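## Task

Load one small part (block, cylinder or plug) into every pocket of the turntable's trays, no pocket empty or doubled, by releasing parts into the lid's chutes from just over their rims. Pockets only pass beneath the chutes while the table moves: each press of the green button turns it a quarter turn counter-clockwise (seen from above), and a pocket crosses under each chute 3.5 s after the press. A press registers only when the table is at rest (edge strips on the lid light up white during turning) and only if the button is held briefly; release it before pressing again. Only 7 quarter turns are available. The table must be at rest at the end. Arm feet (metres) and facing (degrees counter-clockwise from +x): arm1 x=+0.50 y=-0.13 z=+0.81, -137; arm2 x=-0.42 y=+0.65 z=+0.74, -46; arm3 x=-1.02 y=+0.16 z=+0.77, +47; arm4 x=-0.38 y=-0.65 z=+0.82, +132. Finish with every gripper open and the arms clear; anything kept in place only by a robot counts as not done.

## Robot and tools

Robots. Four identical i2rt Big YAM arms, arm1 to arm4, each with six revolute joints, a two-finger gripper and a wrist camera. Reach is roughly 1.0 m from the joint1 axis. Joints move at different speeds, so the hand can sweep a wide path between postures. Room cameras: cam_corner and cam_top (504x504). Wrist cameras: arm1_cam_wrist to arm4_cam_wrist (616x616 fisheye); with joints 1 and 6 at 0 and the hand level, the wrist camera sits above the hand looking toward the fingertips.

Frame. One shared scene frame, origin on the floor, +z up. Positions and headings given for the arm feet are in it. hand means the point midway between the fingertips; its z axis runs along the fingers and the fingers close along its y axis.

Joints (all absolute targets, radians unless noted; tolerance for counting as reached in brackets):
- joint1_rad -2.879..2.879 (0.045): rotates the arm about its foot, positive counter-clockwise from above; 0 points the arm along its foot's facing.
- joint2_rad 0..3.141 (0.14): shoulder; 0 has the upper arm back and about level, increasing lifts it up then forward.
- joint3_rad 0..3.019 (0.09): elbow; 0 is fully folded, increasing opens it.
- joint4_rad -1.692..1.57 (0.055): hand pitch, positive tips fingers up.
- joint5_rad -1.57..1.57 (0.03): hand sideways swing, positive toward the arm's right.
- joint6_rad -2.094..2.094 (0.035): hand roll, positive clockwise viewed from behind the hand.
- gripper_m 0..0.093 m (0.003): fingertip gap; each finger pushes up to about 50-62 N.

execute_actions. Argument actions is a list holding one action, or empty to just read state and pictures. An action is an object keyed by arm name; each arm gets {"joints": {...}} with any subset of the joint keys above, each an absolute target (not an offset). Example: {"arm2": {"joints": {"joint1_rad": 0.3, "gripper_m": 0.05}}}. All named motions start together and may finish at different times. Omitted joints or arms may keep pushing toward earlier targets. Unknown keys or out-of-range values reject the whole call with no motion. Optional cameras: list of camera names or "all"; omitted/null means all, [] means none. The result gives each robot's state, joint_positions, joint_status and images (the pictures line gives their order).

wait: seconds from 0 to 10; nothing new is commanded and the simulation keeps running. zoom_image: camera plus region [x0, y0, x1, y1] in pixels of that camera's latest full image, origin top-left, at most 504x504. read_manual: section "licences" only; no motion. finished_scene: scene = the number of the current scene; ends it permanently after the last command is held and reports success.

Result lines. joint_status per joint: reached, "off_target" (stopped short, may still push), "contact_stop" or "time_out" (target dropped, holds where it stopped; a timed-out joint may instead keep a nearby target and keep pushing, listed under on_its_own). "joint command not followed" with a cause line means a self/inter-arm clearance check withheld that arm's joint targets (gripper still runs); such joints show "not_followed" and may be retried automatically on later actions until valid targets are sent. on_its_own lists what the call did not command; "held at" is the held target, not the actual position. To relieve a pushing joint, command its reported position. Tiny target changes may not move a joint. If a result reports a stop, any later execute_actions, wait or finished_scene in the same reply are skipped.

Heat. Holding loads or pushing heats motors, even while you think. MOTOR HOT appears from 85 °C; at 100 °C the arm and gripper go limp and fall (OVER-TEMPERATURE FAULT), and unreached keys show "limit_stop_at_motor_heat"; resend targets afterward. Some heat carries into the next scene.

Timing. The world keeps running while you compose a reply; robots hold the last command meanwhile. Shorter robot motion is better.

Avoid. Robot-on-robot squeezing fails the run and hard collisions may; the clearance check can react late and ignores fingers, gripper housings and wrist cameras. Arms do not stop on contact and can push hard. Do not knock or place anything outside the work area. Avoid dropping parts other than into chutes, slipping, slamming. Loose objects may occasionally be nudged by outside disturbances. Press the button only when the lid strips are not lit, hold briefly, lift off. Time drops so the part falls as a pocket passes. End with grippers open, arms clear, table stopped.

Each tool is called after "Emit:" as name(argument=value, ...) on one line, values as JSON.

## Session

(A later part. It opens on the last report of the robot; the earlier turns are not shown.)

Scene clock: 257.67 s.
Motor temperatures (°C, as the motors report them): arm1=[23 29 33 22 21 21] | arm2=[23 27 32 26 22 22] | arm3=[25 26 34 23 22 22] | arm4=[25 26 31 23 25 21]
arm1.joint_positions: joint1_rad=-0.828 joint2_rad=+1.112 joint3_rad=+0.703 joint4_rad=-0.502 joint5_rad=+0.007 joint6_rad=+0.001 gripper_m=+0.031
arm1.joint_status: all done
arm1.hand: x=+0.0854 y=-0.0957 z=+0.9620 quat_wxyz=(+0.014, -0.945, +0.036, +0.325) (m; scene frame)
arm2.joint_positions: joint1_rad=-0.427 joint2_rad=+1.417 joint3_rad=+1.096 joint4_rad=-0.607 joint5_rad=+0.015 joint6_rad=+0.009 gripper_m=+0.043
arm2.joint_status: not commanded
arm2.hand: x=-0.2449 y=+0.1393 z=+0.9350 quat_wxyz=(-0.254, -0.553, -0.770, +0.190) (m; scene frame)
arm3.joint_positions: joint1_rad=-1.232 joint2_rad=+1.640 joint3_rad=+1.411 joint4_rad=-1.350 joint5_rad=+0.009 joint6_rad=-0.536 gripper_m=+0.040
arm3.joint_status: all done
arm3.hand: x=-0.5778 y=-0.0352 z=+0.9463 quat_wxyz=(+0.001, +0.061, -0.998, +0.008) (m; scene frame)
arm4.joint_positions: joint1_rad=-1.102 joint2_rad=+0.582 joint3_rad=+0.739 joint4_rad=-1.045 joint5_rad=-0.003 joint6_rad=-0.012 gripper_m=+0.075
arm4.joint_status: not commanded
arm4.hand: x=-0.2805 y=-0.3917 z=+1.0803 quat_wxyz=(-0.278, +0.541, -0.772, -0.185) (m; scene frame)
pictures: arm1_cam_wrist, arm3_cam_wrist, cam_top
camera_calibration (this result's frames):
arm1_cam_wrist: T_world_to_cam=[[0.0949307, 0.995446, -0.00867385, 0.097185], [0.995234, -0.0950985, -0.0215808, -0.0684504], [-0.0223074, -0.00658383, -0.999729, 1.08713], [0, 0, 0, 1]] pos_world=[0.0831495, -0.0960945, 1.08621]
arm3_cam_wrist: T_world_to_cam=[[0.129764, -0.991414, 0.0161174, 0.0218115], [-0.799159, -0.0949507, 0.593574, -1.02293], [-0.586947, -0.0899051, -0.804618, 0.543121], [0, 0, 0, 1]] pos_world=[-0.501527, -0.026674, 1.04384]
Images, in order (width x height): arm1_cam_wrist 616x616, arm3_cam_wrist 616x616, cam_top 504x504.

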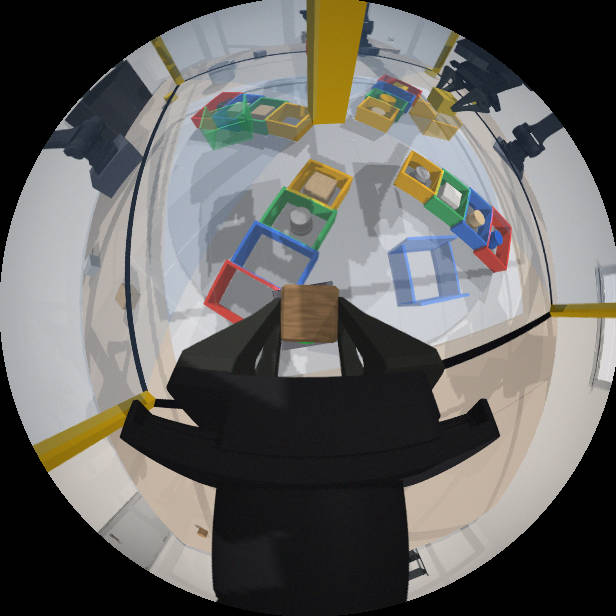

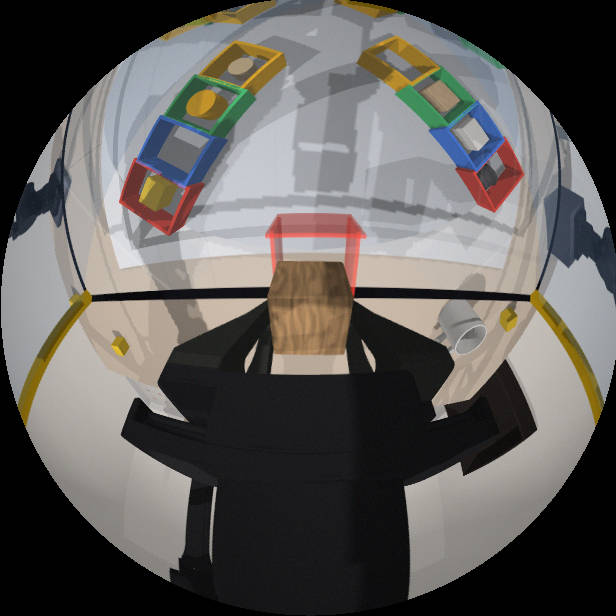

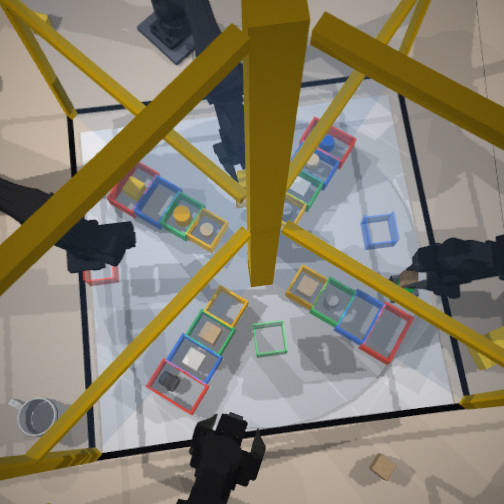

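Emit:
execute_actions(actions=[{"arm1":{"joints":{"joint2_rad":1.25,"joint3_rad":0.708}}}], cameras=[])

Emit:
execute_actions(actions=[{"arm1":{"joints":{"joint3_rad":0.885}}}], cameras=[])

Emit:
execute_actions(actions=[{"arm1":{"joints":{"joint1_rad":-1.097,"joint2_rad":1.36,"joint4_rad":-0.42}}}], cameras=[])

Emit:
wait(seconds=0.6)

Emit:
execute_actions(actions=[{"arm1":{"joints":{"gripper_m":0.075}}}], cameras=["arm1_cam_wrist"])

Emit:
execute_actions(actions=[{"arm1":{"joints":{"joint2_rad":0.583,"joint3_rad":0.77,"joint4_rad":-1.12}},"arm3":{"joints":{"joint1_rad":-1.249}}}], cameras=[])

Emit:
execute_actions(actions=[{"arm1":{"joints":{"joint1_rad":1.5,"gripper_m":0.093}}}], cameras=[])

Emit:
execute_actions(actions=[{"arm1":{"joints":{"joint2_rad":1.736,"joint4_rad":0.052}}}], cameras=["arm1_cam_wrist","arm3_cam_wrist","cam_top"])

Scene clock: 272.37 s.
Motor temperatures (°C, as the motors report them): arm1=[23 29 37 22 21 21] | arm2=[23 27 32 26 22 22] | arm3=[25 27 36 23 22 22] | arm4=[25 26 31 23 25 21]
arm1.joint_positions: joint1_rad=-0.828 joint2_rad=+1.189 joint3_rad=+0.721 joint4_rad=-0.471 joint5_rad=+0.008 joint6_rad=+0.000 gripper_m=+0.031
arm1.joint_status: all done
arm1.hand: x=+0.0717 y=-0.0946 z=+0.9449 quat_wxyz=(+0.014, -0.949, +0.036, +0.312) (m; scene frame)
arm2.joint_positions: joint1_rad=-0.427 joint2_rad=+1.417 joint3_rad=+1.096 joint4_rad=-0.607 joint5_rad=+0.015 joint6_rad=+0.009 gripper_m=+0.043
arm2.joint_status: not commanded
arm2.hand: x=-0.2449 y=+0.1393 z=+0.9350 quat_wxyz=(-0.254, -0.553, -0.770, +0.190) (m; scene frame)
arm3.joint_positions: joint1_rad=-1.232 joint2_rad=+1.640 joint3_rad=+1.411 joint4_rad=-1.350 joint5_rad=+0.009 joint6_rad=-0.536 gripper_m=+0.040
arm3.joint_status: not commanded
arm3.hand: x=-0.5778 y=-0.0352 z=+0.9463 quat_wxyz=(+0.001, +0.061, -0.998, +0.008) (m; scene frame)
arm4.joint_positions: joint1_rad=-1.102 joint2_rad=+0.582 joint3_rad=+0.739 joint4_rad=-1.045 joint5_rad=-0.003 joint6_rad=-0.012 gripper_m=+0.075
arm4.joint_status: not commanded
arm4.hand: x=-0.2805 y=-0.3917 z=+1.0803 quat_wxyz=(-0.278, +0.541, -0.772, -0.185) (m; scene frame)
pictures: none
No camera images: the call's "cameras" was empty. Leave "cameras" out to get every camera's image.

Scene clock: 273.30 s.
Motor temperatures (°C, as the motors report them): arm1=[23 29 37 22 21 21] | arm2=[23 27 32 26 22 22] | arm3=[25 27 36 23 22 22] | arm4=[25 26 31 23 25 21]
arm1.joint_positions: joint1_rad=-0.828 joint2_rad=+1.244 joint3_rad=+0.842 joint4_rad=-0.471 joint5_rad=+0.008 joint6_rad=+0.000 gripper_m=+0.031
arm1.joint_status: all done
arm1.hand: x=+0.0278 y=-0.0913 z=+0.9812 quat_wxyz=(+0.015, -0.939, +0.036, +0.342) (m; scene frame)
arm2.joint_positions: joint1_rad=-0.427 joint2_rad=+1.417 joint3_rad=+1.096 joint4_rad=-0.607 joint5_rad=+0.015 joint6_rad=+0.009 gripper_m=+0.043
arm2.joint_status: not commanded
arm2.hand: x=-0.2449 y=+0.1393 z=+0.9350 quat_wxyz=(-0.254, -0.553, -0.770, +0.190) (m; scene frame)
arm3.joint_positions: joint1_rad=-1.232 joint2_rad=+1.640 joint3_rad=+1.411 joint4_rad=-1.350 joint5_rad=+0.009 joint6_rad=-0.536 gripper_m=+0.040
arm3.joint_status: not commanded
arm3.hand: x=-0.5778 y=-0.0352 z=+0.9463 quat_wxyz=(+0.001, +0.061, -0.998, +0.008) (m; scene frame)
arm4.joint_positions: joint1_rad=-1.102 joint2_rad=+0.582 joint3_rad=+0.739 joint4_rad=-1.045 joint5_rad=-0.003 joint6_rad=-0.012 gripper_m=+0.075
arm4.joint_status: not commanded
arm4.hand: x=-0.2805 y=-0.3917 z=+1.0803 quat_wxyz=(-0.278, +0.541, -0.772, -0.185) (m; scene frame)
pictures: none
No camera images: the call's "cameras" was empty. Leave "cameras" out to get every camera's image.

Scene clock: 274.43 s.
Motor temperatures (°C, as the motors report them): arm1=[23 29 38 22 21 21] | arm2=[23 27 32 26 22 22] | arm3=[25 27 36 23 22 22] | arm4=[25 26 31 23 25 21]
arm1.joint_positions: joint1_rad=-1.103 joint2_rad=+1.366 joint3_rad=+0.843 joint4_rad=-0.438 joint5_rad=+0.008 joint6_rad=+0.000 gripper_m=+0.031
arm1.joint_status: all done
arm1.hand: x=+0.0468 y=+0.0387 z=+0.9307 quat_wxyz=(+0.054, -0.939, +0.166, +0.296) (m; scene frame)
arm2.joint_positions: joint1_rad=-0.427 joint2_rad=+1.417 joint3_rad=+1.096 joint4_rad=-0.607 joint5_rad=+0.015 joint6_rad=+0.009 gripper_m=+0.043
arm2.joint_status: not commanded
arm2.hand: x=-0.2449 y=+0.1393 z=+0.9350 quat_wxyz=(-0.254, -0.553, -0.770, +0.190) (m; scene frame)
arm3.joint_positions: joint1_rad=-1.232 joint2_rad=+1.640 joint3_rad=+1.411 joint4_rad=-1.350 joint5_rad=+0.009 joint6_rad=-0.536 gripper_m=+0.040
arm3.joint_status: not commanded
arm3.hand: x=-0.5778 y=-0.0352 z=+0.9463 quat_wxyz=(+0.001, +0.061, -0.998, +0.008) (m; scene frame)
arm4.joint_positions: joint1_rad=-1.102 joint2_rad=+0.582 joint3_rad=+0.739 joint4_rad=-1.045 joint5_rad=-0.003 joint6_rad=-0.012 gripper_m=+0.075
arm4.joint_status: not commanded
arm4.hand: x=-0.2805 y=-0.3917 z=+1.0803 quat_wxyz=(-0.278, +0.541, -0.772, -0.185) (m; scene frame)
pictures: none
No camera images: the call's "cameras" was empty. Leave "cameras" out to get every camera's image.

Scene clock: 275.03 s.
Motor temperatures (°C, as the motors report them): arm1=[23 29 38 22 21 21] | arm2=[23 27 32 26 22 22] | arm3=[25 27 37 23 22 22] | arm4=[25 26 31 23 25 21]
arm1.joint_positions: joint1_rad=-1.103 joint2_rad=+1.366 joint3_rad=+0.843 joint4_rad=-0.438 joint5_rad=+0.008 joint6_rad=+0.000 gripper_m=+0.031
arm1.joint_status: all done
arm1.hand: x=+0.0468 y=+0.0387 z=+0.9307 quat_wxyz=(+0.054, -0.939, +0.166, +0.296) (m; scene frame)
arm2.joint_positions: joint1_rad=-0.427 joint2_rad=+1.417 joint3_rad=+1.096 joint4_rad=-0.607 joint5_rad=+0.015 joint6_rad=+0.009 gripper_m=+0.043
arm2.joint_status: not commanded
arm2.hand: x=-0.2449 y=+0.1393 z=+0.9350 quat_wxyz=(-0.254, -0.553, -0.770, +0.190) (m; scene frame)
arm3.joint_positions: joint1_rad=-1.232 joint2_rad=+1.640 joint3_rad=+1.411 joint4_rad=-1.350 joint5_rad=+0.009 joint6_rad=-0.536 gripper_m=+0.040
arm3.joint_status: not commanded
arm3.hand: x=-0.5778 y=-0.0352 z=+0.9463 quat_wxyz=(+0.001, +0.061, -0.998, +0.008) (m; scene frame)
arm4.joint_positions: joint1_rad=-1.102 joint2_rad=+0.582 joint3_rad=+0.739 joint4_rad=-1.045 joint5_rad=-0.003 joint6_rad=-0.012 gripper_m=+0.075
arm4.joint_status: not commanded
arm4.hand: x=-0.2805 y=-0.3917 z=+1.0803 quat_wxyz=(-0.278, +0.541, -0.772, -0.185) (m; scene frame)
wait: 0.60 s; at rest by 0.27 s
pictures: arm1_cam_wrist, arm2_cam_wrist, arm3_cam_wrist, arm4_cam_wrist, cam_corner, cam_top
camera_calibration (this result's frames):
arm1_cam_wrist: T_world_to_cam=[[0.362268, 0.932043, -0.00759124, -0.0442598], [0.931766, -0.361927, 0.0286597, -0.0513369], [0.0239646, -0.0174557, -0.99956, 1.05394], [0, 0, 0, 1]] pos_world=[0.0386108, 0.041069, 1.05461]
arm2_cam_wrist: T_world_to_cam=[[-0.946001, -0.323045, 0.026906, -0.211939], [-0.323748, 0.945728, -0.0280276, -0.184695], [-0.0163916, -0.0352249, -0.999245, 1.06021], [0, 0, 0, 1]] pos_world=[-0.242911, 0.143551, 1.05994]
arm3_cam_wrist: T_world_to_cam=[[0.129764, -0.991414, 0.0161174, 0.0218115], [-0.799159, -0.0949507, 0.593574, -1.02293], [-0.586947, -0.0899051, -0.804618, 0.543121], [0, 0, 0, 1]] pos_world=[-0.501527, -0.026674, 1.04384]
arm4_cam_wrist: T_world_to_cam=[[0.934711, -0.355347, 0.00664719, 0.120708], [-0.354571, -0.933627, -0.0511875, -0.407149], [0.0243953, 0.0454886, -0.998667, 1.22558], [0, 0, 0, 1]] pos_world=[-0.287089, -0.392982, 1.20231]
Images, in order (width x height): arm1_cam_wrist 616x616, arm2_cam_wrist 616x616, arm3_cam_wrist 616x616, arm4_cam_wrist 616x616, cam_corner 504x504, cam_top 504x504.

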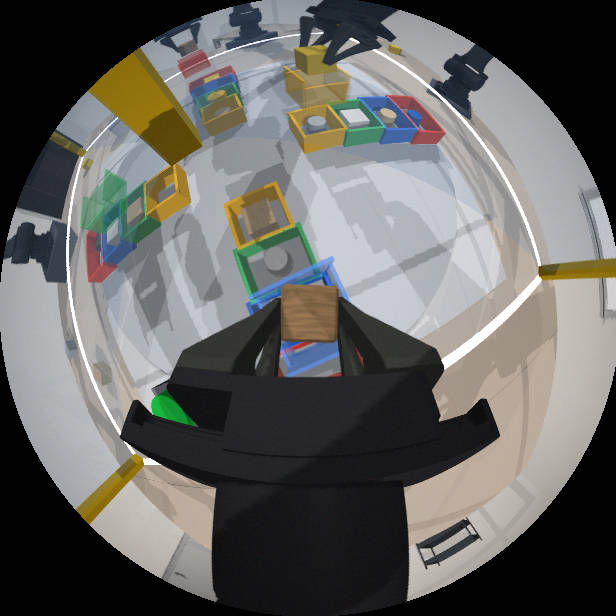

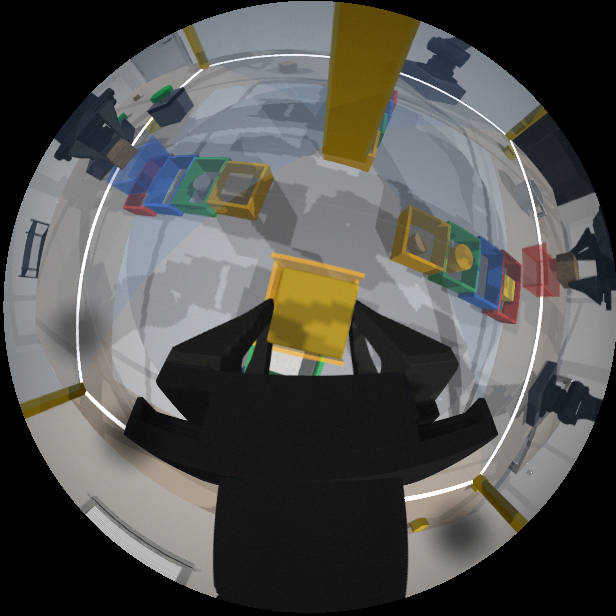

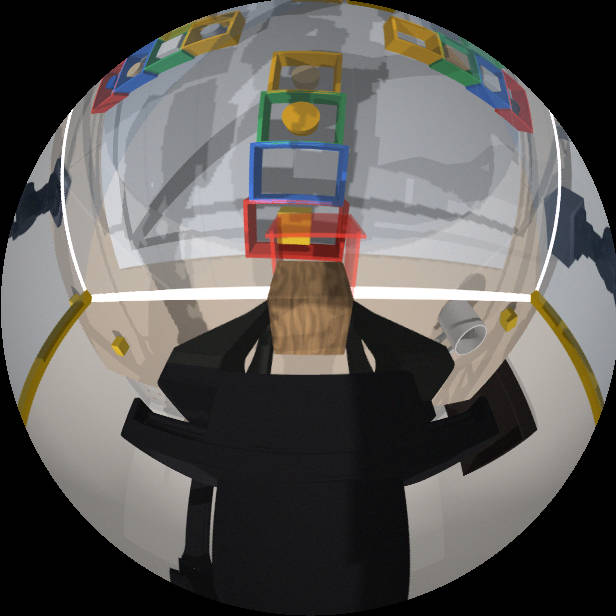

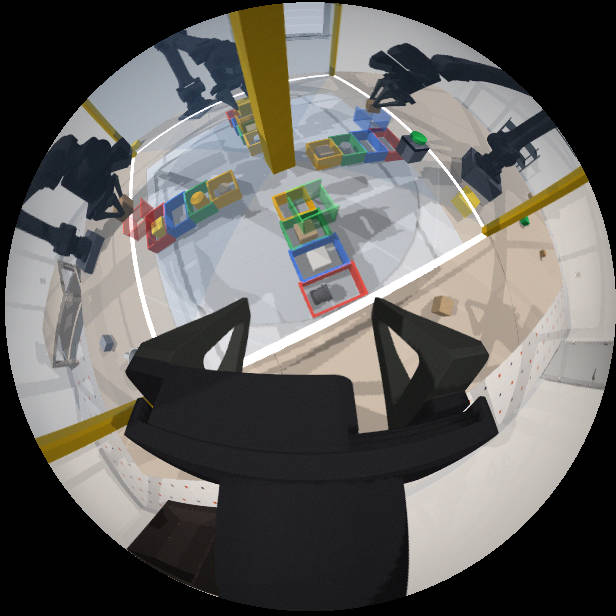

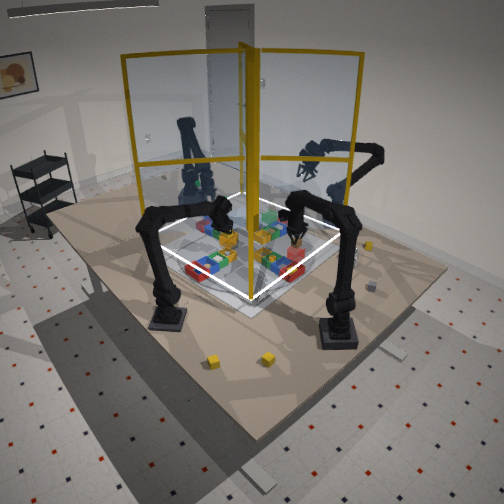

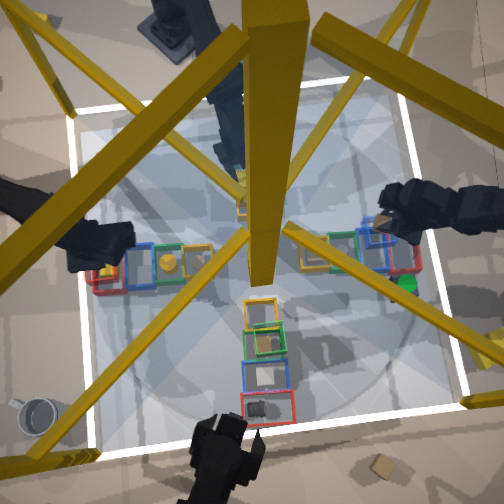

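Scene clock: 275.67 s.
Motor temperatures (°C, as the motors report them): arm1=[23 29 38 22 21 21] | arm2=[23 27 32 26 22 22] | arm3=[25 27 37 23 22 22] | arm4=[25 26 31 23 25 21]
arm1.joint_positions: joint1_rad=-1.103 joint2_rad=+1.366 joint3_rad=+0.843 joint4_rad=-0.438 joint5_rad=+0.008 joint6_rad=+0.000 gripper_m=+0.075
arm1.joint_status: all done
arm1.hand: x=+0.0468 y=+0.0387 z=+0.9307 quat_wxyz=(+0.054, -0.939, +0.166, +0.296) (m; scene frame)
arm2.joint_positions: joint1_rad=-0.427 joint2_rad=+1.417 joint3_rad=+1.096 joint4_rad=-0.607 joint5_rad=+0.015 joint6_rad=+0.009 gripper_m=+0.043
arm2.joint_status: not commanded
arm2.hand: x=-0.2449 y=+0.1393 z=+0.9350 quat_wxyz=(-0.254, -0.553, -0.770, +0.190) (m; scene frame)
arm3.joint_positions: joint1_rad=-1.232 joint2_rad=+1.640 joint3_rad=+1.411 joint4_rad=-1.350 joint5_rad=+0.009 joint6_rad=-0.536 gripper_m=+0.040
arm3.joint_status: not commanded
arm3.hand: x=-0.5778 y=-0.0352 z=+0.9463 quat_wxyz=(+0.001, +0.061, -0.998, +0.008) (m; scene frame)
arm4.joint_positions: joint1_rad=-1.102 joint2_rad=+0.582 joint3_rad=+0.739 joint4_rad=-1.045 joint5_rad=-0.003 joint6_rad=-0.012 gripper_m=+0.075
arm4.joint_status: not commanded
arm4.hand: x=-0.2805 y=-0.3917 z=+1.0803 quat_wxyz=(-0.278, +0.541, -0.772, -0.185) (m; scene frame)
pictures: arm1_cam_wrist
camera_calibration (this result's frames):
arm1_cam_wrist: T_world_to_cam=[[0.362268, 0.932043, -0.00759124, -0.0442598], [0.931766, -0.361927, 0.0286597, -0.0513369], [0.0239646, -0.0174557, -0.99956, 1.05394], [0, 0, 0, 1]] pos_world=[0.0386108, 0.041069, 1.05461]
Images, in order (width x height): arm1_cam_wrist 616x616.

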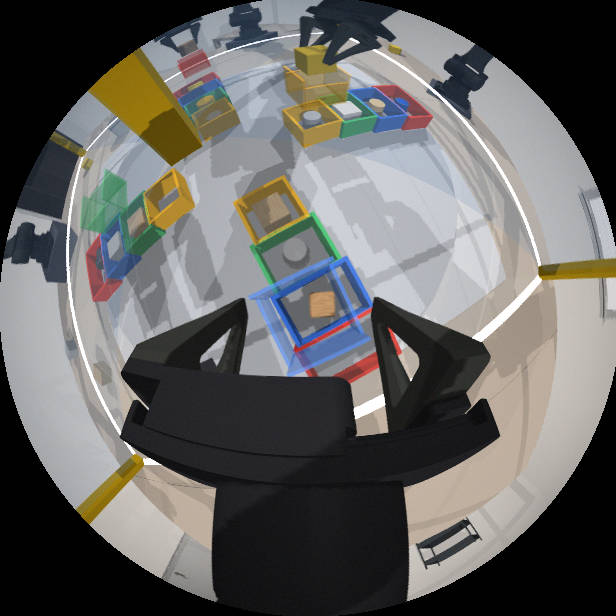

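Scene clock: 277.00 s.
Motor temperatures (°C, as the motors report them): arm1=[23 29 38 22 21 21] | arm2=[23 27 32 26 22 22] | arm3=[25 27 37 23 22 22] | arm4=[25 26 31 23 25 21]
arm1.joint_positions: joint1_rad=-1.103 joint2_rad=+0.579 joint3_rad=+0.774 joint4_rad=-1.105 joint5_rad=+0.008 joint6_rad=+0.000 gripper_m=+0.075
arm1.joint_status: all done
arm1.hand: x=+0.2496 y=-0.0342 z=+1.0822 quat_wxyz=(+0.059, -0.931, +0.165, +0.320) (m; scene frame)
arm2.joint_positions: joint1_rad=-0.427 joint2_rad=+1.417 joint3_rad=+1.096 joint4_rad=-0.607 joint5_rad=+0.015 joint6_rad=+0.009 gripper_m=+0.043
arm2.joint_status: not commanded
arm2.hand: x=-0.2449 y=+0.1393 z=+0.9350 quat_wxyz=(-0.254, -0.553, -0.770, +0.190) (m; scene frame)
arm3.joint_positions: joint1_rad=-1.243 joint2_rad=+1.640 joint3_rad=+1.411 joint4_rad=-1.350 joint5_rad=+0.009 joint6_rad=-0.536 gripper_m=+0.040
arm3.joint_status: all done
arm3.hand: x=-0.5799 y=-0.0398 z=+0.9464 quat_wxyz=(+0.001, +0.056, -0.998, +0.008) (m; scene frame)
arm4.joint_positions: joint1_rad=-1.102 joint2_rad=+0.582 joint3_rad=+0.739 joint4_rad=-1.045 joint5_rad=-0.003 joint6_rad=-0.012 gripper_m=+0.075
arm4.joint_status: not commanded
arm4.hand: x=-0.2805 y=-0.3917 z=+1.0803 quat_wxyz=(-0.278, +0.541, -0.772, -0.185) (m; scene frame)
pictures: none
No camera images: the call's "cameras" was empty. Leave "cameras" out to get every camera's image.

Scene clock: 279.30 s.
Motor temperatures (°C, as the motors report them): arm1=[23 29 37 22 21 21] | arm2=[23 27 32 26 22 22] | arm3=[25 27 37 23 22 22] | arm4=[25 26 31 23 25 21]
arm1.joint_positions: joint1_rad=+1.498 joint2_rad=+0.579 joint3_rad=+0.774 joint4_rad=-1.105 joint5_rad=+0.006 joint6_rad=+0.000 gripper_m=+0.093
arm1.joint_status: all done
arm1.hand: x=+0.6686 y=-0.3357 z=+1.0817 quat_wxyz=(-0.291, -0.407, -0.854, +0.143) (m; scene frame)
arm2.joint_positions: joint1_rad=-0.427 joint2_rad=+1.417 joint3_rad=+1.096 joint4_rad=-0.607 joint5_rad=+0.015 joint6_rad=+0.009 gripper_m=+0.043
arm2.joint_status: not commanded
arm2.hand: x=-0.2449 y=+0.1393 z=+0.9350 quat_wxyz=(-0.254, -0.553, -0.770, +0.190) (m; scene frame)
arm3.joint_positions: joint1_rad=-1.243 joint2_rad=+1.640 joint3_rad=+1.411 joint4_rad=-1.350 joint5_rad=+0.009 joint6_rad=-0.536 gripper_m=+0.040
arm3.joint_status: not commanded
arm3.hand: x=-0.5799 y=-0.0398 z=+0.9464 quat_wxyz=(+0.001, +0.056, -0.998, +0.008) (m; scene frame)
arm4.joint_positions: joint1_rad=-1.102 joint2_rad=+0.582 joint3_rad=+0.739 joint4_rad=-1.045 joint5_rad=-0.003 joint6_rad=-0.012 gripper_m=+0.075
arm4.joint_status: not commanded
arm4.hand: x=-0.2805 y=-0.3917 z=+1.0803 quat_wxyz=(-0.278, +0.541, -0.772, -0.185) (m; scene frame)
pictures: none
No camera images: the call's "cameras" was empty. Leave "cameras" out to get every camera's image.

Scene clock: 280.97 s.
Motor temperatures (°C, as the motors report them): arm1=[23 29 37 22 21 21] | arm2=[23 27 32 26 22 22] | arm3=[25 27 37 23 22 22] | arm4=[25 26 31 23 25 21]
arm1.joint_positions: joint1_rad=+1.498 joint2_rad=+1.729 joint3_rad=+0.774 joint4_rad=+0.031 joint5_rad=+0.006 joint6_rad=+0.000 gripper_m=+0.093
arm1.joint_status: all done
arm1.hand: x=+0.8254 y=-0.5299 z=+0.7926 quat_wxyz=(-0.285, -0.408, -0.856, +0.141) (m; scene frame)
arm2.joint_positions: joint1_rad=-0.427 joint2_rad=+1.417 joint3_rad=+1.096 joint4_rad=-0.607 joint5_rad=+0.015 joint6_rad=+0.009 gripper_m=+0.043
arm2.joint_status: not commanded
arm2.hand: x=-0.2449 y=+0.1393 z=+0.9350 quat_wxyz=(-0.254, -0.553, -0.770, +0.190) (m; scene frame)
arm3.joint_positions: joint1_rad=-1.243 joint2_rad=+1.640 joint3_rad=+1.411 joint4_rad=-1.350 joint5_rad=+0.009 joint6_rad=-0.536 gripper_m=+0.040
arm3.joint_status: not commanded
arm3.hand: x=-0.5799 y=-0.0398 z=+0.9464 quat_wxyz=(+0.001, +0.056, -0.998, +0.008) (m; scene frame)
arm4.joint_positions: joint1_rad=-1.102 joint2_rad=+0.582 joint3_rad=+0.739 joint4_rad=-1.045 joint5_rad=-0.003 joint6_rad=-0.012 gripper_m=+0.075
arm4.joint_status: not commanded
arm4.hand: x=-0.2805 y=-0.3917 z=+1.0803 quat_wxyz=(-0.278, +0.541, -0.772, -0.185) (m; scene frame)
pictures: arm1_cam_wrist, arm3_cam_wrist, cam_top
camera_calibration (this result's frames):
arm1_cam_wrist: T_world_to_cam=[[-0.789684, -0.613503, -0.00359615, 0.331249], [-0.613478, 0.789688, -0.00622144, 0.934658], [0.00665671, -0.00270681, -0.999974, 0.90975], [0, 0, 0, 1]] pos_world=[0.828918, -0.532403, 0.916733]
arm3_cam_wrist: T_world_to_cam=[[0.119546, -0.992699, 0.0160354, 0.0116577], [-0.800158, -0.0867722, 0.593479, -1.02519], [-0.587755, -0.0837787, -0.804689, 0.541368], [0, 0, 0, 1]] pos_world=[-0.503513, -0.0320299, 1.04387]
Images, in order (width x height): arm1_cam_wrist 616x616, arm3_cam_wrist 616x616, cam_top 504x504.

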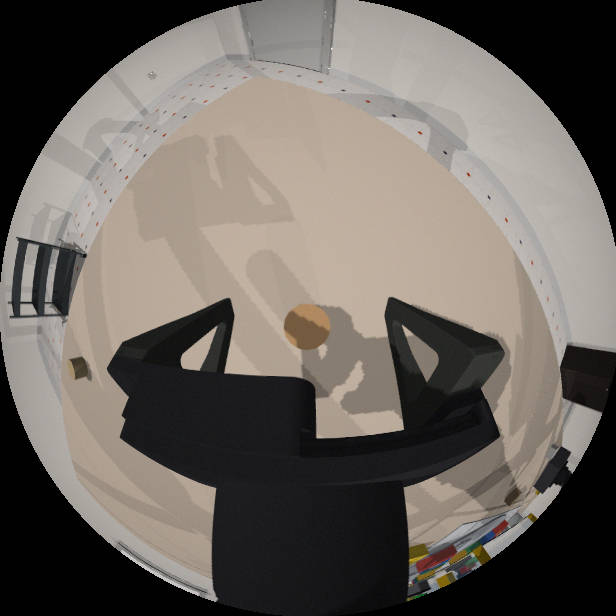

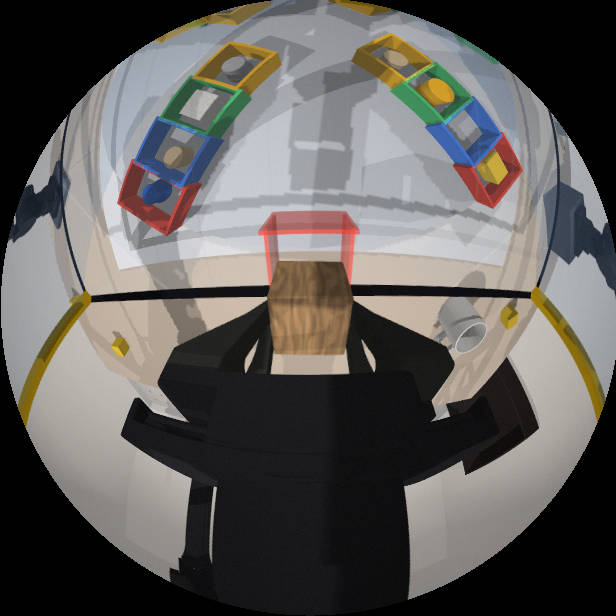

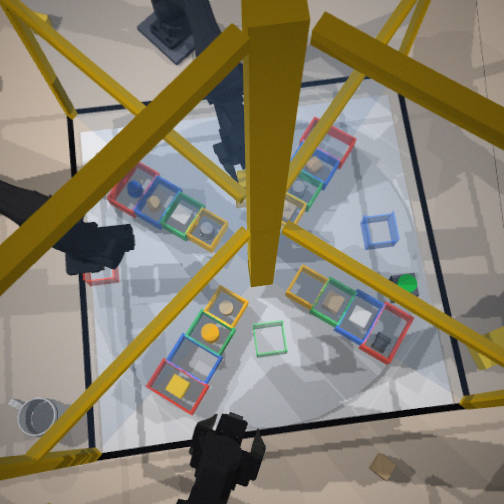

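Emit:
execute_actions(actions=[{"arm1":{"joints":{"joint2_rad":1.812,"joint4_rad":0.082}},"arm3":{"joints":{"joint2_rad":1.66,"joint4_rad":-1.32}}}], cameras=[])

Emit:
execute_actions(actions=[{"arm1":{"joints":{"gripper_m":0.015}}}], cameras=["arm1_cam_wrist","arm3_cam_wrist"])

Emit:
execute_actions(actions=[{"arm1":{"joints":{"joint2_rad":0.583,"joint3_rad":0.705,"joint4_rad":-1.06}}}], cameras=[])

Emit:
execute_actions(actions=[{"arm1":{"joints":{"joint1_rad":-0.827}}}], cameras=[])

Emit:
execute_actions(actions=[{"arm1":{"joints":{"joint2_rad":1.11,"joint4_rad":-0.48}}}], cameras=[])

Emit:
execute_actions(actions=[{"arm1":{"joints":{"joint2_rad":1.25}}}], cameras=[])

Emit:
execute_actions(actions=[{"arm1":{"joints":{"joint2_rad":1.13,"joint4_rad":-0.5}}}], cameras=["arm1_cam_wrist","cam_top"])

Scene clock: 292.23 s.
Motor temperatures (°C, as the motors report them): arm1=[23 30 34 22 21 21] | arm2=[23 27 32 26 22 22] | arm3=[25 28 38 23 22 22] | arm4=[25 26 32 23 25 21]
arm1.joint_positions: joint1_rad=+1.498 joint2_rad=+1.808 joint3_rad=+0.774 joint4_rad=+0.064 joint5_rad=+0.006 joint6_rad=+0.000 gripper_m=+0.093
arm1.joint_status: all done
arm1.hand: x=+0.8215 y=-0.5253 z=+0.7588 quat_wxyz=(-0.266, -0.411, -0.862, +0.131) (m; scene frame)
arm2.joint_positions: joint1_rad=-0.427 joint2_rad=+1.417 joint3_rad=+1.096 joint4_rad=-0.607 joint5_rad=+0.015 joint6_rad=+0.009 gripper_m=+0.043
arm2.joint_status: not commanded
arm2.hand: x=-0.2449 y=+0.1393 z=+0.9350 quat_wxyz=(-0.254, -0.553, -0.770, +0.190) (m; scene frame)
arm3.joint_positions: joint1_rad=-1.243 joint2_rad=+1.652 joint3_rad=+1.411 joint4_rad=-1.329 joint5_rad=+0.009 joint6_rad=-0.536 gripper_m=+0.040
arm3.joint_status: all done
arm3.hand: x=-0.5747 y=-0.0422 z=+0.9407 quat_wxyz=(-0.003, +0.056, -0.998, +0.010) (m; scene frame)
arm4.joint_positions: joint1_rad=-1.102 joint2_rad=+0.582 joint3_rad=+0.739 joint4_rad=-1.045 joint5_rad=-0.003 joint6_rad=-0.012 gripper_m=+0.075
arm4.joint_status: not commanded
arm4.hand: x=-0.2805 y=-0.3917 z=+1.0803 quat_wxyz=(-0.278, +0.541, -0.772, -0.185) (m; scene frame)
pictures: none
No camera images: the call's "cameras" was empty. Leave "cameras" out to get every camera's image.

Scene clock: 292.90 s.
Motor temperatures (°C, as the motors report them): arm1=[23 30 34 22 21 21] | arm2=[23 27 32 26 22 22] | arm3=[25 28 38 23 22 22] | arm4=[25 26 32 23 25 21]
arm1.joint_positions: joint1_rad=+1.498 joint2_rad=+1.808 joint3_rad=+0.774 joint4_rad=+0.064 joint5_rad=+0.007 joint6_rad=+0.001 gripper_m=+0.031
arm1.joint_status: gripper_m off_target (ended at +0.031, target +0.015)
arm1.hand: x=+0.8214 y=-0.5253 z=+0.7588 quat_wxyz=(-0.266, -0.411, -0.862, +0.131) (m; scene frame)
arm2.joint_positions: joint1_rad=-0.427 joint2_rad=+1.417 joint3_rad=+1.096 joint4_rad=-0.607 joint5_rad=+0.015 joint6_rad=+0.009 gripper_m=+0.043
arm2.joint_status: not commanded
arm2.hand: x=-0.2449 y=+0.1393 z=+0.9350 quat_wxyz=(-0.254, -0.553, -0.770, +0.190) (m; scene frame)
arm3.joint_positions: joint1_rad=-1.243 joint2_rad=+1.652 joint3_rad=+1.411 joint4_rad=-1.329 joint5_rad=+0.009 joint6_rad=-0.536 gripper_m=+0.040
arm3.joint_status: not commanded
arm3.hand: x=-0.5747 y=-0.0422 z=+0.9407 quat_wxyz=(-0.003, +0.056, -0.998, +0.010) (m; scene frame)
arm4.joint_positions: joint1_rad=-1.102 joint2_rad=+0.582 joint3_rad=+0.739 joint4_rad=-1.045 joint5_rad=-0.003 joint6_rad=-0.012 gripper_m=+0.075
arm4.joint_status: not commanded
arm4.hand: x=-0.2805 y=-0.3917 z=+1.0803 quat_wxyz=(-0.278, +0.541, -0.772, -0.185) (m; scene frame)
pictures: arm1_cam_wrist, arm3_cam_wrist
camera_calibration (this result's frames):
arm1_cam_wrist: T_world_to_cam=[[-0.790189, -0.612858, -0.00247937, 0.33072], [-0.612476, 0.789538, 0.0387647, 0.893369], [-0.0217997, 0.03215, -0.999245, 0.917154], [0, 0, 0, 1]] pos_world=[0.828491, -0.532151, 0.882651]
arm3_cam_wrist: T_world_to_cam=[[0.119448, -0.992627, 0.0205829, 0.00443926], [-0.804873, -0.0846751, 0.587375, -1.01478], [-0.581302, -0.0867275, -0.809053, 0.547355], [0, 0, 0, 1]] pos_world=[-0.499121, -0.0340494, 1.03881]
Images, in order (width x height): arm1_cam_wrist 616x616, arm3_cam_wrist 616x616.

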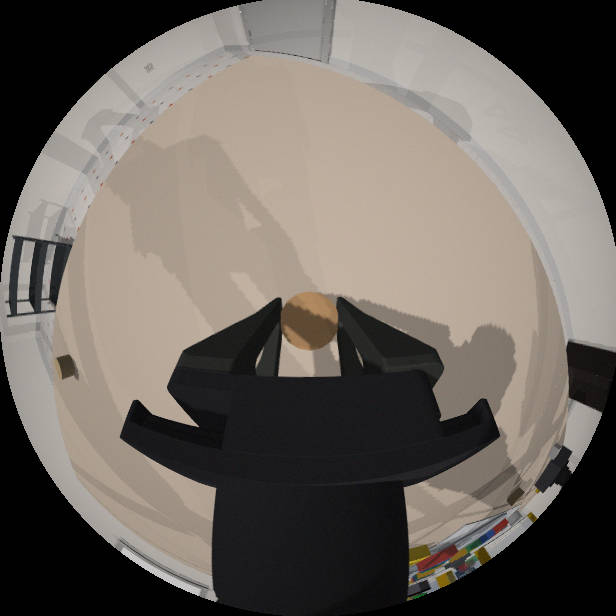

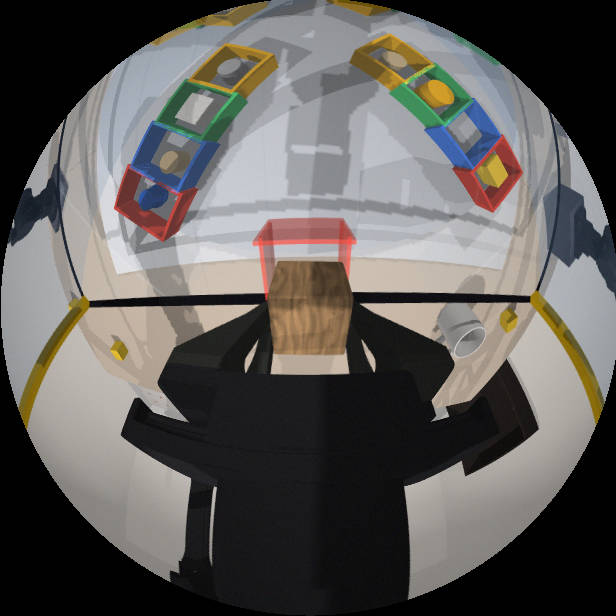

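Scene clock: 294.53 s.
Motor temperatures (°C, as the motors report them): arm1=[23 30 34 22 21 21] | arm2=[23 27 32 26 22 22] | arm3=[25 28 38 23 22 22] | arm4=[25 26 32 23 25 21]
arm1.joint_positions: joint1_rad=+1.498 joint2_rad=+0.579 joint3_rad=+0.703 joint4_rad=-1.045 joint5_rad=+0.007 joint6_rad=+0.001 gripper_m=+0.031
arm1.joint_status: all done
arm1.hand: x=+0.6697 y=-0.3374 z=+1.0532 quat_wxyz=(-0.286, -0.408, -0.856, +0.141) (m; scene frame)
arm2.joint_positions: joint1_rad=-0.427 joint2_rad=+1.417 joint3_rad=+1.096 joint4_rad=-0.607 joint5_rad=+0.015 joint6_rad=+0.009 gripper_m=+0.043
arm2.joint_status: not commanded
arm2.hand: x=-0.2449 y=+0.1393 z=+0.9350 quat_wxyz=(-0.254, -0.553, -0.770, +0.190) (m; scene frame)
arm3.joint_positions: joint1_rad=-1.243 joint2_rad=+1.652 joint3_rad=+1.411 joint4_rad=-1.329 joint5_rad=+0.009 joint6_rad=-0.536 gripper_m=+0.040
arm3.joint_status: not commanded
arm3.hand: x=-0.5747 y=-0.0422 z=+0.9407 quat_wxyz=(-0.003, +0.056, -0.998, +0.010) (m; scene frame)
arm4.joint_positions: joint1_rad=-1.102 joint2_rad=+0.582 joint3_rad=+0.739 joint4_rad=-1.045 joint5_rad=-0.003 joint6_rad=-0.012 gripper_m=+0.075
arm4.joint_status: not commanded
arm4.hand: x=-0.2805 y=-0.3917 z=+1.0803 quat_wxyz=(-0.278, +0.541, -0.772, -0.185) (m; scene frame)
pictures: none
No camera images: the call's "cameras" was empty. Leave "cameras" out to get every camera's image.

Scene clock: 296.70 s.
Motor temperatures (°C, as the motors report them): arm1=[23 30 34 22 21 21] | arm2=[23 27 32 26 22 22] | arm3=[25 28 38 23 22 22] | arm4=[25 26 32 23 25 21]
arm1.joint_positions: joint1_rad=-0.825 joint2_rad=+0.579 joint3_rad=+0.703 joint4_rad=-1.045 joint5_rad=+0.008 joint6_rad=+0.001 gripper_m=+0.031
arm1.joint_status: all done
arm1.hand: x=+0.2316 y=-0.1066 z=+1.0540 quat_wxyz=(+0.014, -0.947, +0.035, +0.320) (m; scene frame)
arm2.joint_positions: joint1_rad=-0.427 joint2_rad=+1.417 joint3_rad=+1.096 joint4_rad=-0.607 joint5_rad=+0.015 joint6_rad=+0.009 gripper_m=+0.043
arm2.joint_status: not commanded
arm2.hand: x=-0.2449 y=+0.1393 z=+0.9350 quat_wxyz=(-0.254, -0.553, -0.770, +0.190) (m; scene frame)
arm3.joint_positions: joint1_rad=-1.243 joint2_rad=+1.652 joint3_rad=+1.411 joint4_rad=-1.329 joint5_rad=+0.009 joint6_rad=-0.536 gripper_m=+0.040
arm3.joint_status: not commanded
arm3.hand: x=-0.5747 y=-0.0422 z=+0.9407 quat_wxyz=(-0.003, +0.056, -0.998, +0.010) (m; scene frame)
arm4.joint_positions: joint1_rad=-1.102 joint2_rad=+0.582 joint3_rad=+0.739 joint4_rad=-1.045 joint5_rad=-0.003 joint6_rad=-0.012 gripper_m=+0.075
arm4.joint_status: not commanded
arm4.hand: x=-0.2805 y=-0.3917 z=+1.0803 quat_wxyz=(-0.278, +0.541, -0.772, -0.185) (m; scene frame)
pictures: none
No camera images: the call's "cameras" was empty. Leave "cameras" out to get every camera's image.

Scene clock: 297.97 s.
Motor temperatures (°C, as the motors report them): arm1=[23 30 34 22 21 21] | arm2=[23 27 32 26 22 22] | arm3=[25 28 38 23 22 22] | arm4=[25 26 32 23 25 21]
arm1.joint_positions: joint1_rad=-0.825 joint2_rad=+1.112 joint3_rad=+0.703 joint4_rad=-0.502 joint5_rad=+0.008 joint6_rad=+0.001 gripper_m=+0.031
arm1.joint_status: all done
arm1.hand: x=+0.0852 y=-0.0967 z=+0.9624 quat_wxyz=(+0.014, -0.945, +0.034, +0.325) (m; scene frame)
arm2.joint_positions: joint1_rad=-0.427 joint2_rad=+1.417 joint3_rad=+1.096 joint4_rad=-0.607 joint5_rad=+0.015 joint6_rad=+0.009 gripper_m=+0.043
arm2.joint_status: not commanded
arm2.hand: x=-0.2449 y=+0.1393 z=+0.9350 quat_wxyz=(-0.254, -0.553, -0.770, +0.190) (m; scene frame)
arm3.joint_positions: joint1_rad=-1.243 joint2_rad=+1.652 joint3_rad=+1.411 joint4_rad=-1.329 joint5_rad=+0.009 joint6_rad=-0.536 gripper_m=+0.040
arm3.joint_status: not commanded
arm3.hand: x=-0.5747 y=-0.0422 z=+0.9407 quat_wxyz=(-0.003, +0.056, -0.998, +0.010) (m; scene frame)
arm4.joint_positions: joint1_rad=-1.102 joint2_rad=+0.582 joint3_rad=+0.739 joint4_rad=-1.045 joint5_rad=-0.003 joint6_rad=-0.012 gripper_m=+0.075
arm4.joint_status: not commanded
arm4.hand: x=-0.2805 y=-0.3917 z=+1.0803 quat_wxyz=(-0.278, +0.541, -0.772, -0.185) (m; scene frame)
pictures: none
No camera images: the call's "cameras" was empty. Leave "cameras" out to get every camera's image.

Scene clock: 298.73 s.
Motor temperatures (°C, as the motors report them): arm1=[23 29 34 22 21 21] | arm2=[23 27 32 26 22 22] | arm3=[25 28 38 23 22 22] | arm4=[25 26 32 23 25 21]
arm1.joint_positions: joint1_rad=-0.825 joint2_rad=+1.192 joint3_rad=+0.721 joint4_rad=-0.467 joint5_rad=+0.008 joint6_rad=+0.000 gripper_m=+0.031
arm1.joint_status: all done
arm1.hand: x=+0.0708 y=-0.0957 z=+0.9444 quat_wxyz=(+0.014, -0.949, +0.034, +0.312) (m; scene frame)
arm2.joint_positions: joint1_rad=-0.427 joint2_rad=+1.417 joint3_rad=+1.096 joint4_rad=-0.607 joint5_rad=+0.015 joint6_rad=+0.009 gripper_m=+0.043
arm2.joint_status: not commanded
arm2.hand: x=-0.2449 y=+0.1393 z=+0.9350 quat_wxyz=(-0.254, -0.553, -0.770, +0.190) (m; scene frame)
arm3.joint_positions: joint1_rad=-1.243 joint2_rad=+1.652 joint3_rad=+1.411 joint4_rad=-1.329 joint5_rad=+0.009 joint6_rad=-0.536 gripper_m=+0.040
arm3.joint_status: not commanded
arm3.hand: x=-0.5747 y=-0.0422 z=+0.9407 quat_wxyz=(-0.003, +0.056, -0.998, +0.010) (m; scene frame)
arm4.joint_positions: joint1_rad=-1.102 joint2_rad=+0.582 joint3_rad=+0.739 joint4_rad=-1.045 joint5_rad=-0.003 joint6_rad=-0.012 gripper_m=+0.075
arm4.joint_status: not commanded
arm4.hand: x=-0.2805 y=-0.3917 z=+1.0803 quat_wxyz=(-0.278, +0.541, -0.772, -0.185) (m; scene frame)
pictures: none
No camera images: the call's "cameras" was empty. Leave "cameras" out to get every camera's image.

Scene clock: 299.53 s.
Motor temperatures (°C, as the motors report them): arm1=[23 29 34 22 21 21] | arm2=[23 27 32 26 22 22] | arm3=[25 27 39 23 22 22] | arm4=[25 26 32 23 25 21]
arm1.joint_positions: joint1_rad=-0.825 joint2_rad=+1.129 joint3_rad=+0.717 joint4_rad=-0.485 joint5_rad=+0.008 joint6_rad=+0.000 gripper_m=+0.031
arm1.joint_status: all done
arm1.hand: x=+0.0769 y=-0.0960 z=+0.9647 quat_wxyz=(+0.014, -0.943, +0.034, +0.331) (m; scene frame)
arm2.joint_positions: joint1_rad=-0.427 joint2_rad=+1.417 joint3_rad=+1.096 joint4_rad=-0.607 joint5_rad=+0.015 joint6_rad=+0.009 gripper_m=+0.043
arm2.joint_status: not commanded
arm2.hand: x=-0.2449 y=+0.1393 z=+0.9350 quat_wxyz=(-0.254, -0.553, -0.770, +0.190) (m; scene frame)
arm3.joint_positions: joint1_rad=-1.243 joint2_rad=+1.652 joint3_rad=+1.411 joint4_rad=-1.329 joint5_rad=+0.009 joint6_rad=-0.536 gripper_m=+0.040
arm3.joint_status: not commanded
arm3.hand: x=-0.5747 y=-0.0422 z=+0.9407 quat_wxyz=(-0.003, +0.056, -0.998, +0.010) (m; scene frame)
arm4.joint_positions: joint1_rad=-1.102 joint2_rad=+0.582 joint3_rad=+0.739 joint4_rad=-1.045 joint5_rad=-0.003 joint6_rad=-0.012 gripper_m=+0.075
arm4.joint_status: not commanded
arm4.hand: x=-0.2805 y=-0.3917 z=+1.0803 quat_wxyz=(-0.278, +0.541, -0.772, -0.185) (m; scene frame)
pictures: arm1_cam_wrist, cam_top
camera_calibration (this result's frames):
arm1_cam_wrist: T_world_to_cam=[[0.0923588, 0.995692, -0.00815359, 0.0981232], [0.995077, -0.0925911, -0.0353265, -0.0464176], [-0.0359293, -0.00485074, -0.999343, 1.09047], [0, 0, 0, 1]] pos_world=[0.0763062, -0.0967089, 1.08891]
Images, in order (width x height): arm1_cam_wrist 616x616, cam_top 504x504.

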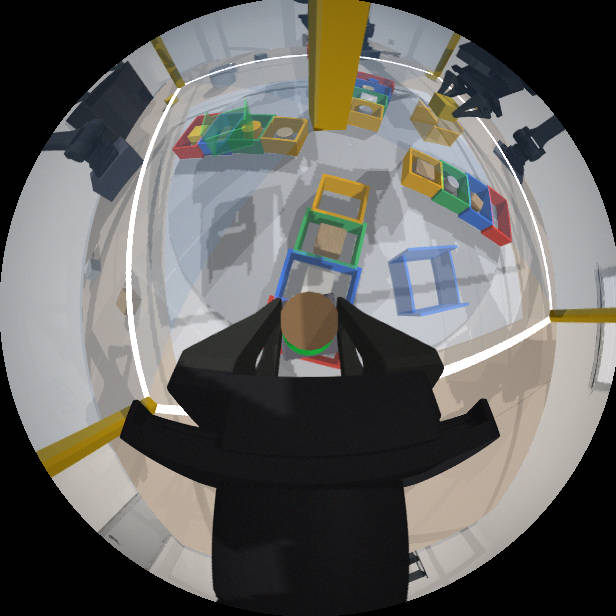

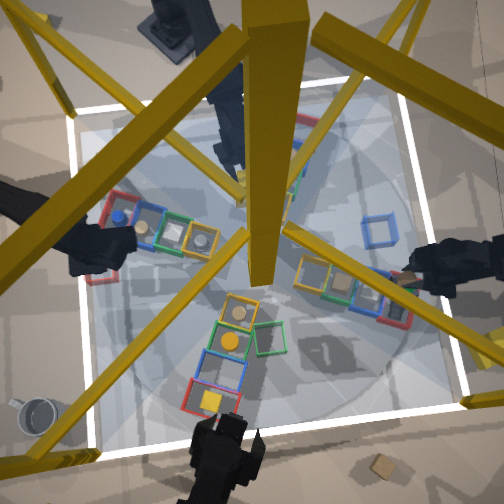

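Undo arm3's small forward shift; relax arm2's grip target so its release isn't late.

Emit:
execute_actions(actions=[{"arm1":{"joints":{"joint4_rad":-0.525}},"arm3":{"joints":{"joint4_rad":-1.36}},"arm2":{"joints":{"gripper_m":0.025}}}], cameras=[])

Emit:
wait(seconds=6)

Scene clock: 306.33 s.
Motor temperatures (°C, as the motors report them): arm1=[23 29 34 22 21 21] | arm2=[23 27 32 26 22 22] | arm3=[25 27 39 23 22 22] | arm4=[25 26 32 23 25 21]
arm1.joint_positions: joint1_rad=-0.825 joint2_rad=+1.129 joint3_rad=+0.717 joint4_rad=-0.510 joint5_rad=+0.008 joint6_rad=+0.000 gripper_m=+0.031
arm1.joint_status: all done
arm1.hand: x=+0.0818 y=-0.0964 z=+0.9608 quat_wxyz=(+0.014, -0.947, +0.034, +0.319) (m; scene frame)
arm2.joint_positions: joint1_rad=-0.427 joint2_rad=+1.417 joint3_rad=+1.096 joint4_rad=-0.607 joint5_rad=+0.015 joint6_rad=+0.009 gripper_m=+0.043
arm2.joint_status: gripper_m off_target (ended at +0.043, target +0.025)
arm2.hand: x=-0.2449 y=+0.1393 z=+0.9350 quat_wxyz=(-0.254, -0.553, -0.770, +0.190) (m; scene frame)
arm3.joint_positions: joint1_rad=-1.243 joint2_rad=+1.652 joint3_rad=+1.411 joint4_rad=-1.353 joint5_rad=+0.009 joint6_rad=-0.536 gripper_m=+0.040
arm3.joint_status: all done
arm3.hand: x=-0.5801 y=-0.0397 z=+0.9407 quat_wxyz=(+0.008, +0.056, -0.998, +0.004) (m; scene frame)
arm4.joint_positions: joint1_rad=-1.102 joint2_rad=+0.582 joint3_rad=+0.739 joint4_rad=-1.045 joint5_rad=-0.003 joint6_rad=-0.012 gripper_m=+0.075
arm4.joint_status: not commanded
arm4.hand: x=-0.2805 y=-0.3917 z=+1.0803 quat_wxyz=(-0.278, +0.541, -0.772, -0.185) (m; scene frame)
pictures: none
No camera images: the call's "cameras" was empty. Leave "cameras" out to get every camera's image.

Scene clock: 312.33 s.
Motor temperatures (°C, as the motors report them): arm1=[23 29 34 22 21 21] | arm2=[23 27 32 26 22 22] | arm3=[25 27 39 23 22 22] | arm4=[25 26 32 23 25 21]
arm1.joint_positions: joint1_rad=-0.825 joint2_rad=+1.129 joint3_rad=+0.717 joint4_rad=-0.510 joint5_rad=+0.008 joint6_rad=+0.000 gripper_m=+0.031
arm1.joint_status: all done
arm1.hand: x=+0.0818 y=-0.0964 z=+0.9608 quat_wxyz=(+0.014, -0.947, +0.034, +0.319) (m; scene frame)
arm2.joint_positions: joint1_rad=-0.427 joint2_rad=+1.417 joint3_rad=+1.096 joint4_rad=-0.607 joint5_rad=+0.015 joint6_rad=+0.009 gripper_m=+0.043
arm2.joint_status: gripper_m off_target (ended at +0.043, target +0.025)
arm2.hand: x=-0.2449 y=+0.1393 z=+0.9350 quat_wxyz=(-0.254, -0.553, -0.770, +0.190) (m; scene frame)
arm3.joint_positions: joint1_rad=-1.243 joint2_rad=+1.652 joint3_rad=+1.411 joint4_rad=-1.353 joint5_rad=+0.009 joint6_rad=-0.536 gripper_m=+0.040
arm3.joint_status: all done
arm3.hand: x=-0.5801 y=-0.0397 z=+0.9407 quat_wxyz=(+0.008, +0.056, -0.998, +0.004) (m; scene frame)
arm4.joint_positions: joint1_rad=-1.102 joint2_rad=+0.582 joint3_rad=+0.739 joint4_rad=-1.045 joint5_rad=-0.003 joint6_rad=-0.012 gripper_m=+0.075
arm4.joint_status: not commanded
arm4.hand: x=-0.2805 y=-0.3917 z=+1.0803 quat_wxyz=(-0.278, +0.541, -0.772, -0.185) (m; scene frame)
wait: 6.00 s; at rest by 0.27 s
pictures: arm1_cam_wrist, arm2_cam_wrist, arm3_cam_wrist, arm4_cam_wrist, cam_corner, cam_top
camera_calibration (this result's frames):
arm1_cam_wrist: T_world_to_cam=[[0.0925064, 0.995683, -0.0075522, 0.0973927], [0.995657, -0.0925782, -0.00978206, -0.076096], [-0.010439, -0.0066145, -0.999924, 1.08508], [0, 0, 0, 1]] pos_world=[0.0780833, -0.0968399, 1.08499]
arm2_cam_wrist: T_world_to_cam=[[-0.946001, -0.323045, 0.026906, -0.211939], [-0.323748, 0.945728, -0.0280276, -0.184695], [-0.0163916, -0.0352249, -0.999245, 1.06021], [0, 0, 0, 1]] pos_world=[-0.242911, 0.143551, 1.05994]
arm3_cam_wrist: T_world_to_cam=[[0.119628, -0.992786, 0.00812495, 0.0193193], [-0.791843, -0.0904721, 0.603987, -1.0272], [-0.598894, -0.0786876, -0.796953, 0.523164], [0, 0, 0, 1]] pos_world=[-0.502374, -0.0325868, 1.0372]
arm4_cam_wrist: T_world_to_cam=[[0.934711, -0.355347, 0.00664719, 0.120708], [-0.354571, -0.933627, -0.0511875, -0.407149], [0.0243953, 0.0454886, -0.998667, 1.22558], [0, 0, 0, 1]] pos_world=[-0.287089, -0.392982, 1.20231]
Images, in order (width x height): arm1_cam_wrist 616x616, arm2_cam_wrist 616x616, arm3_cam_wrist 616x616, arm4_cam_wrist 616x616, cam_corner 504x504, cam_top 504x504.

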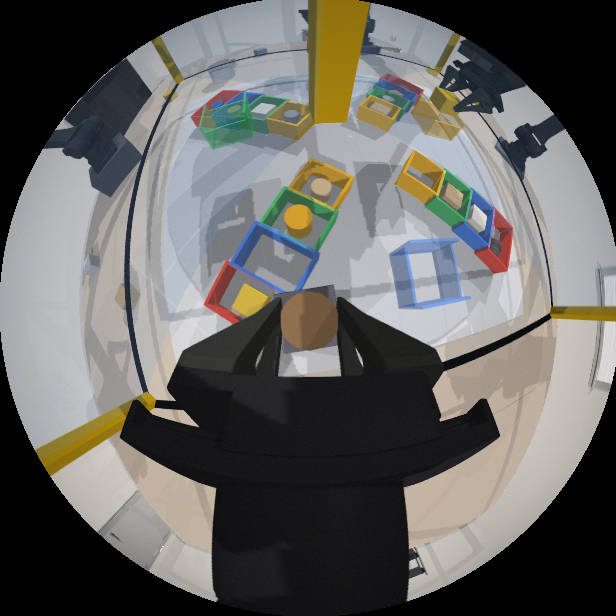

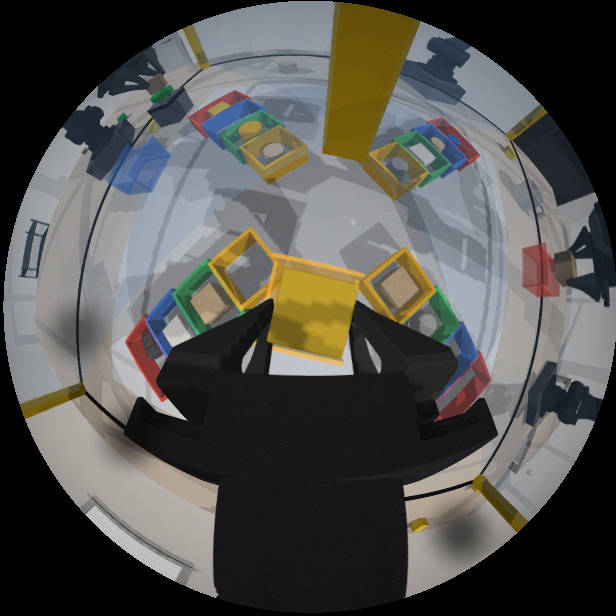

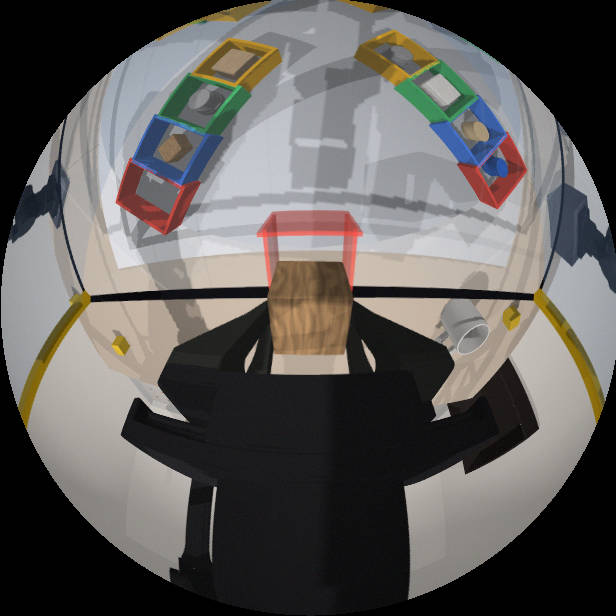

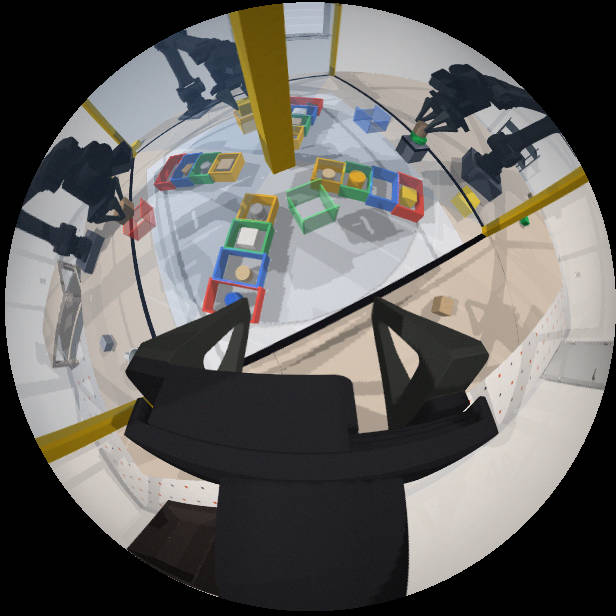

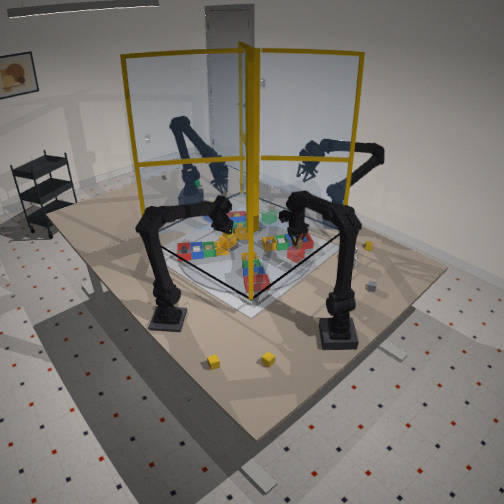

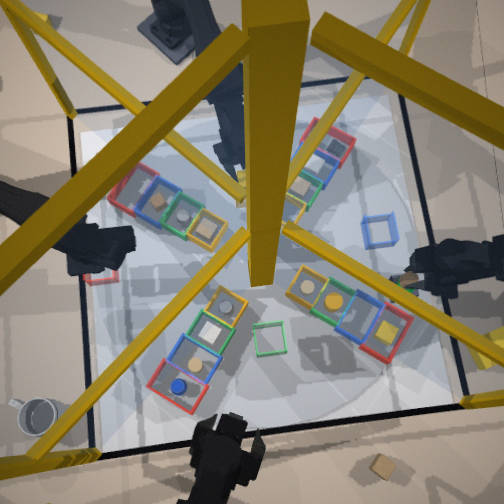

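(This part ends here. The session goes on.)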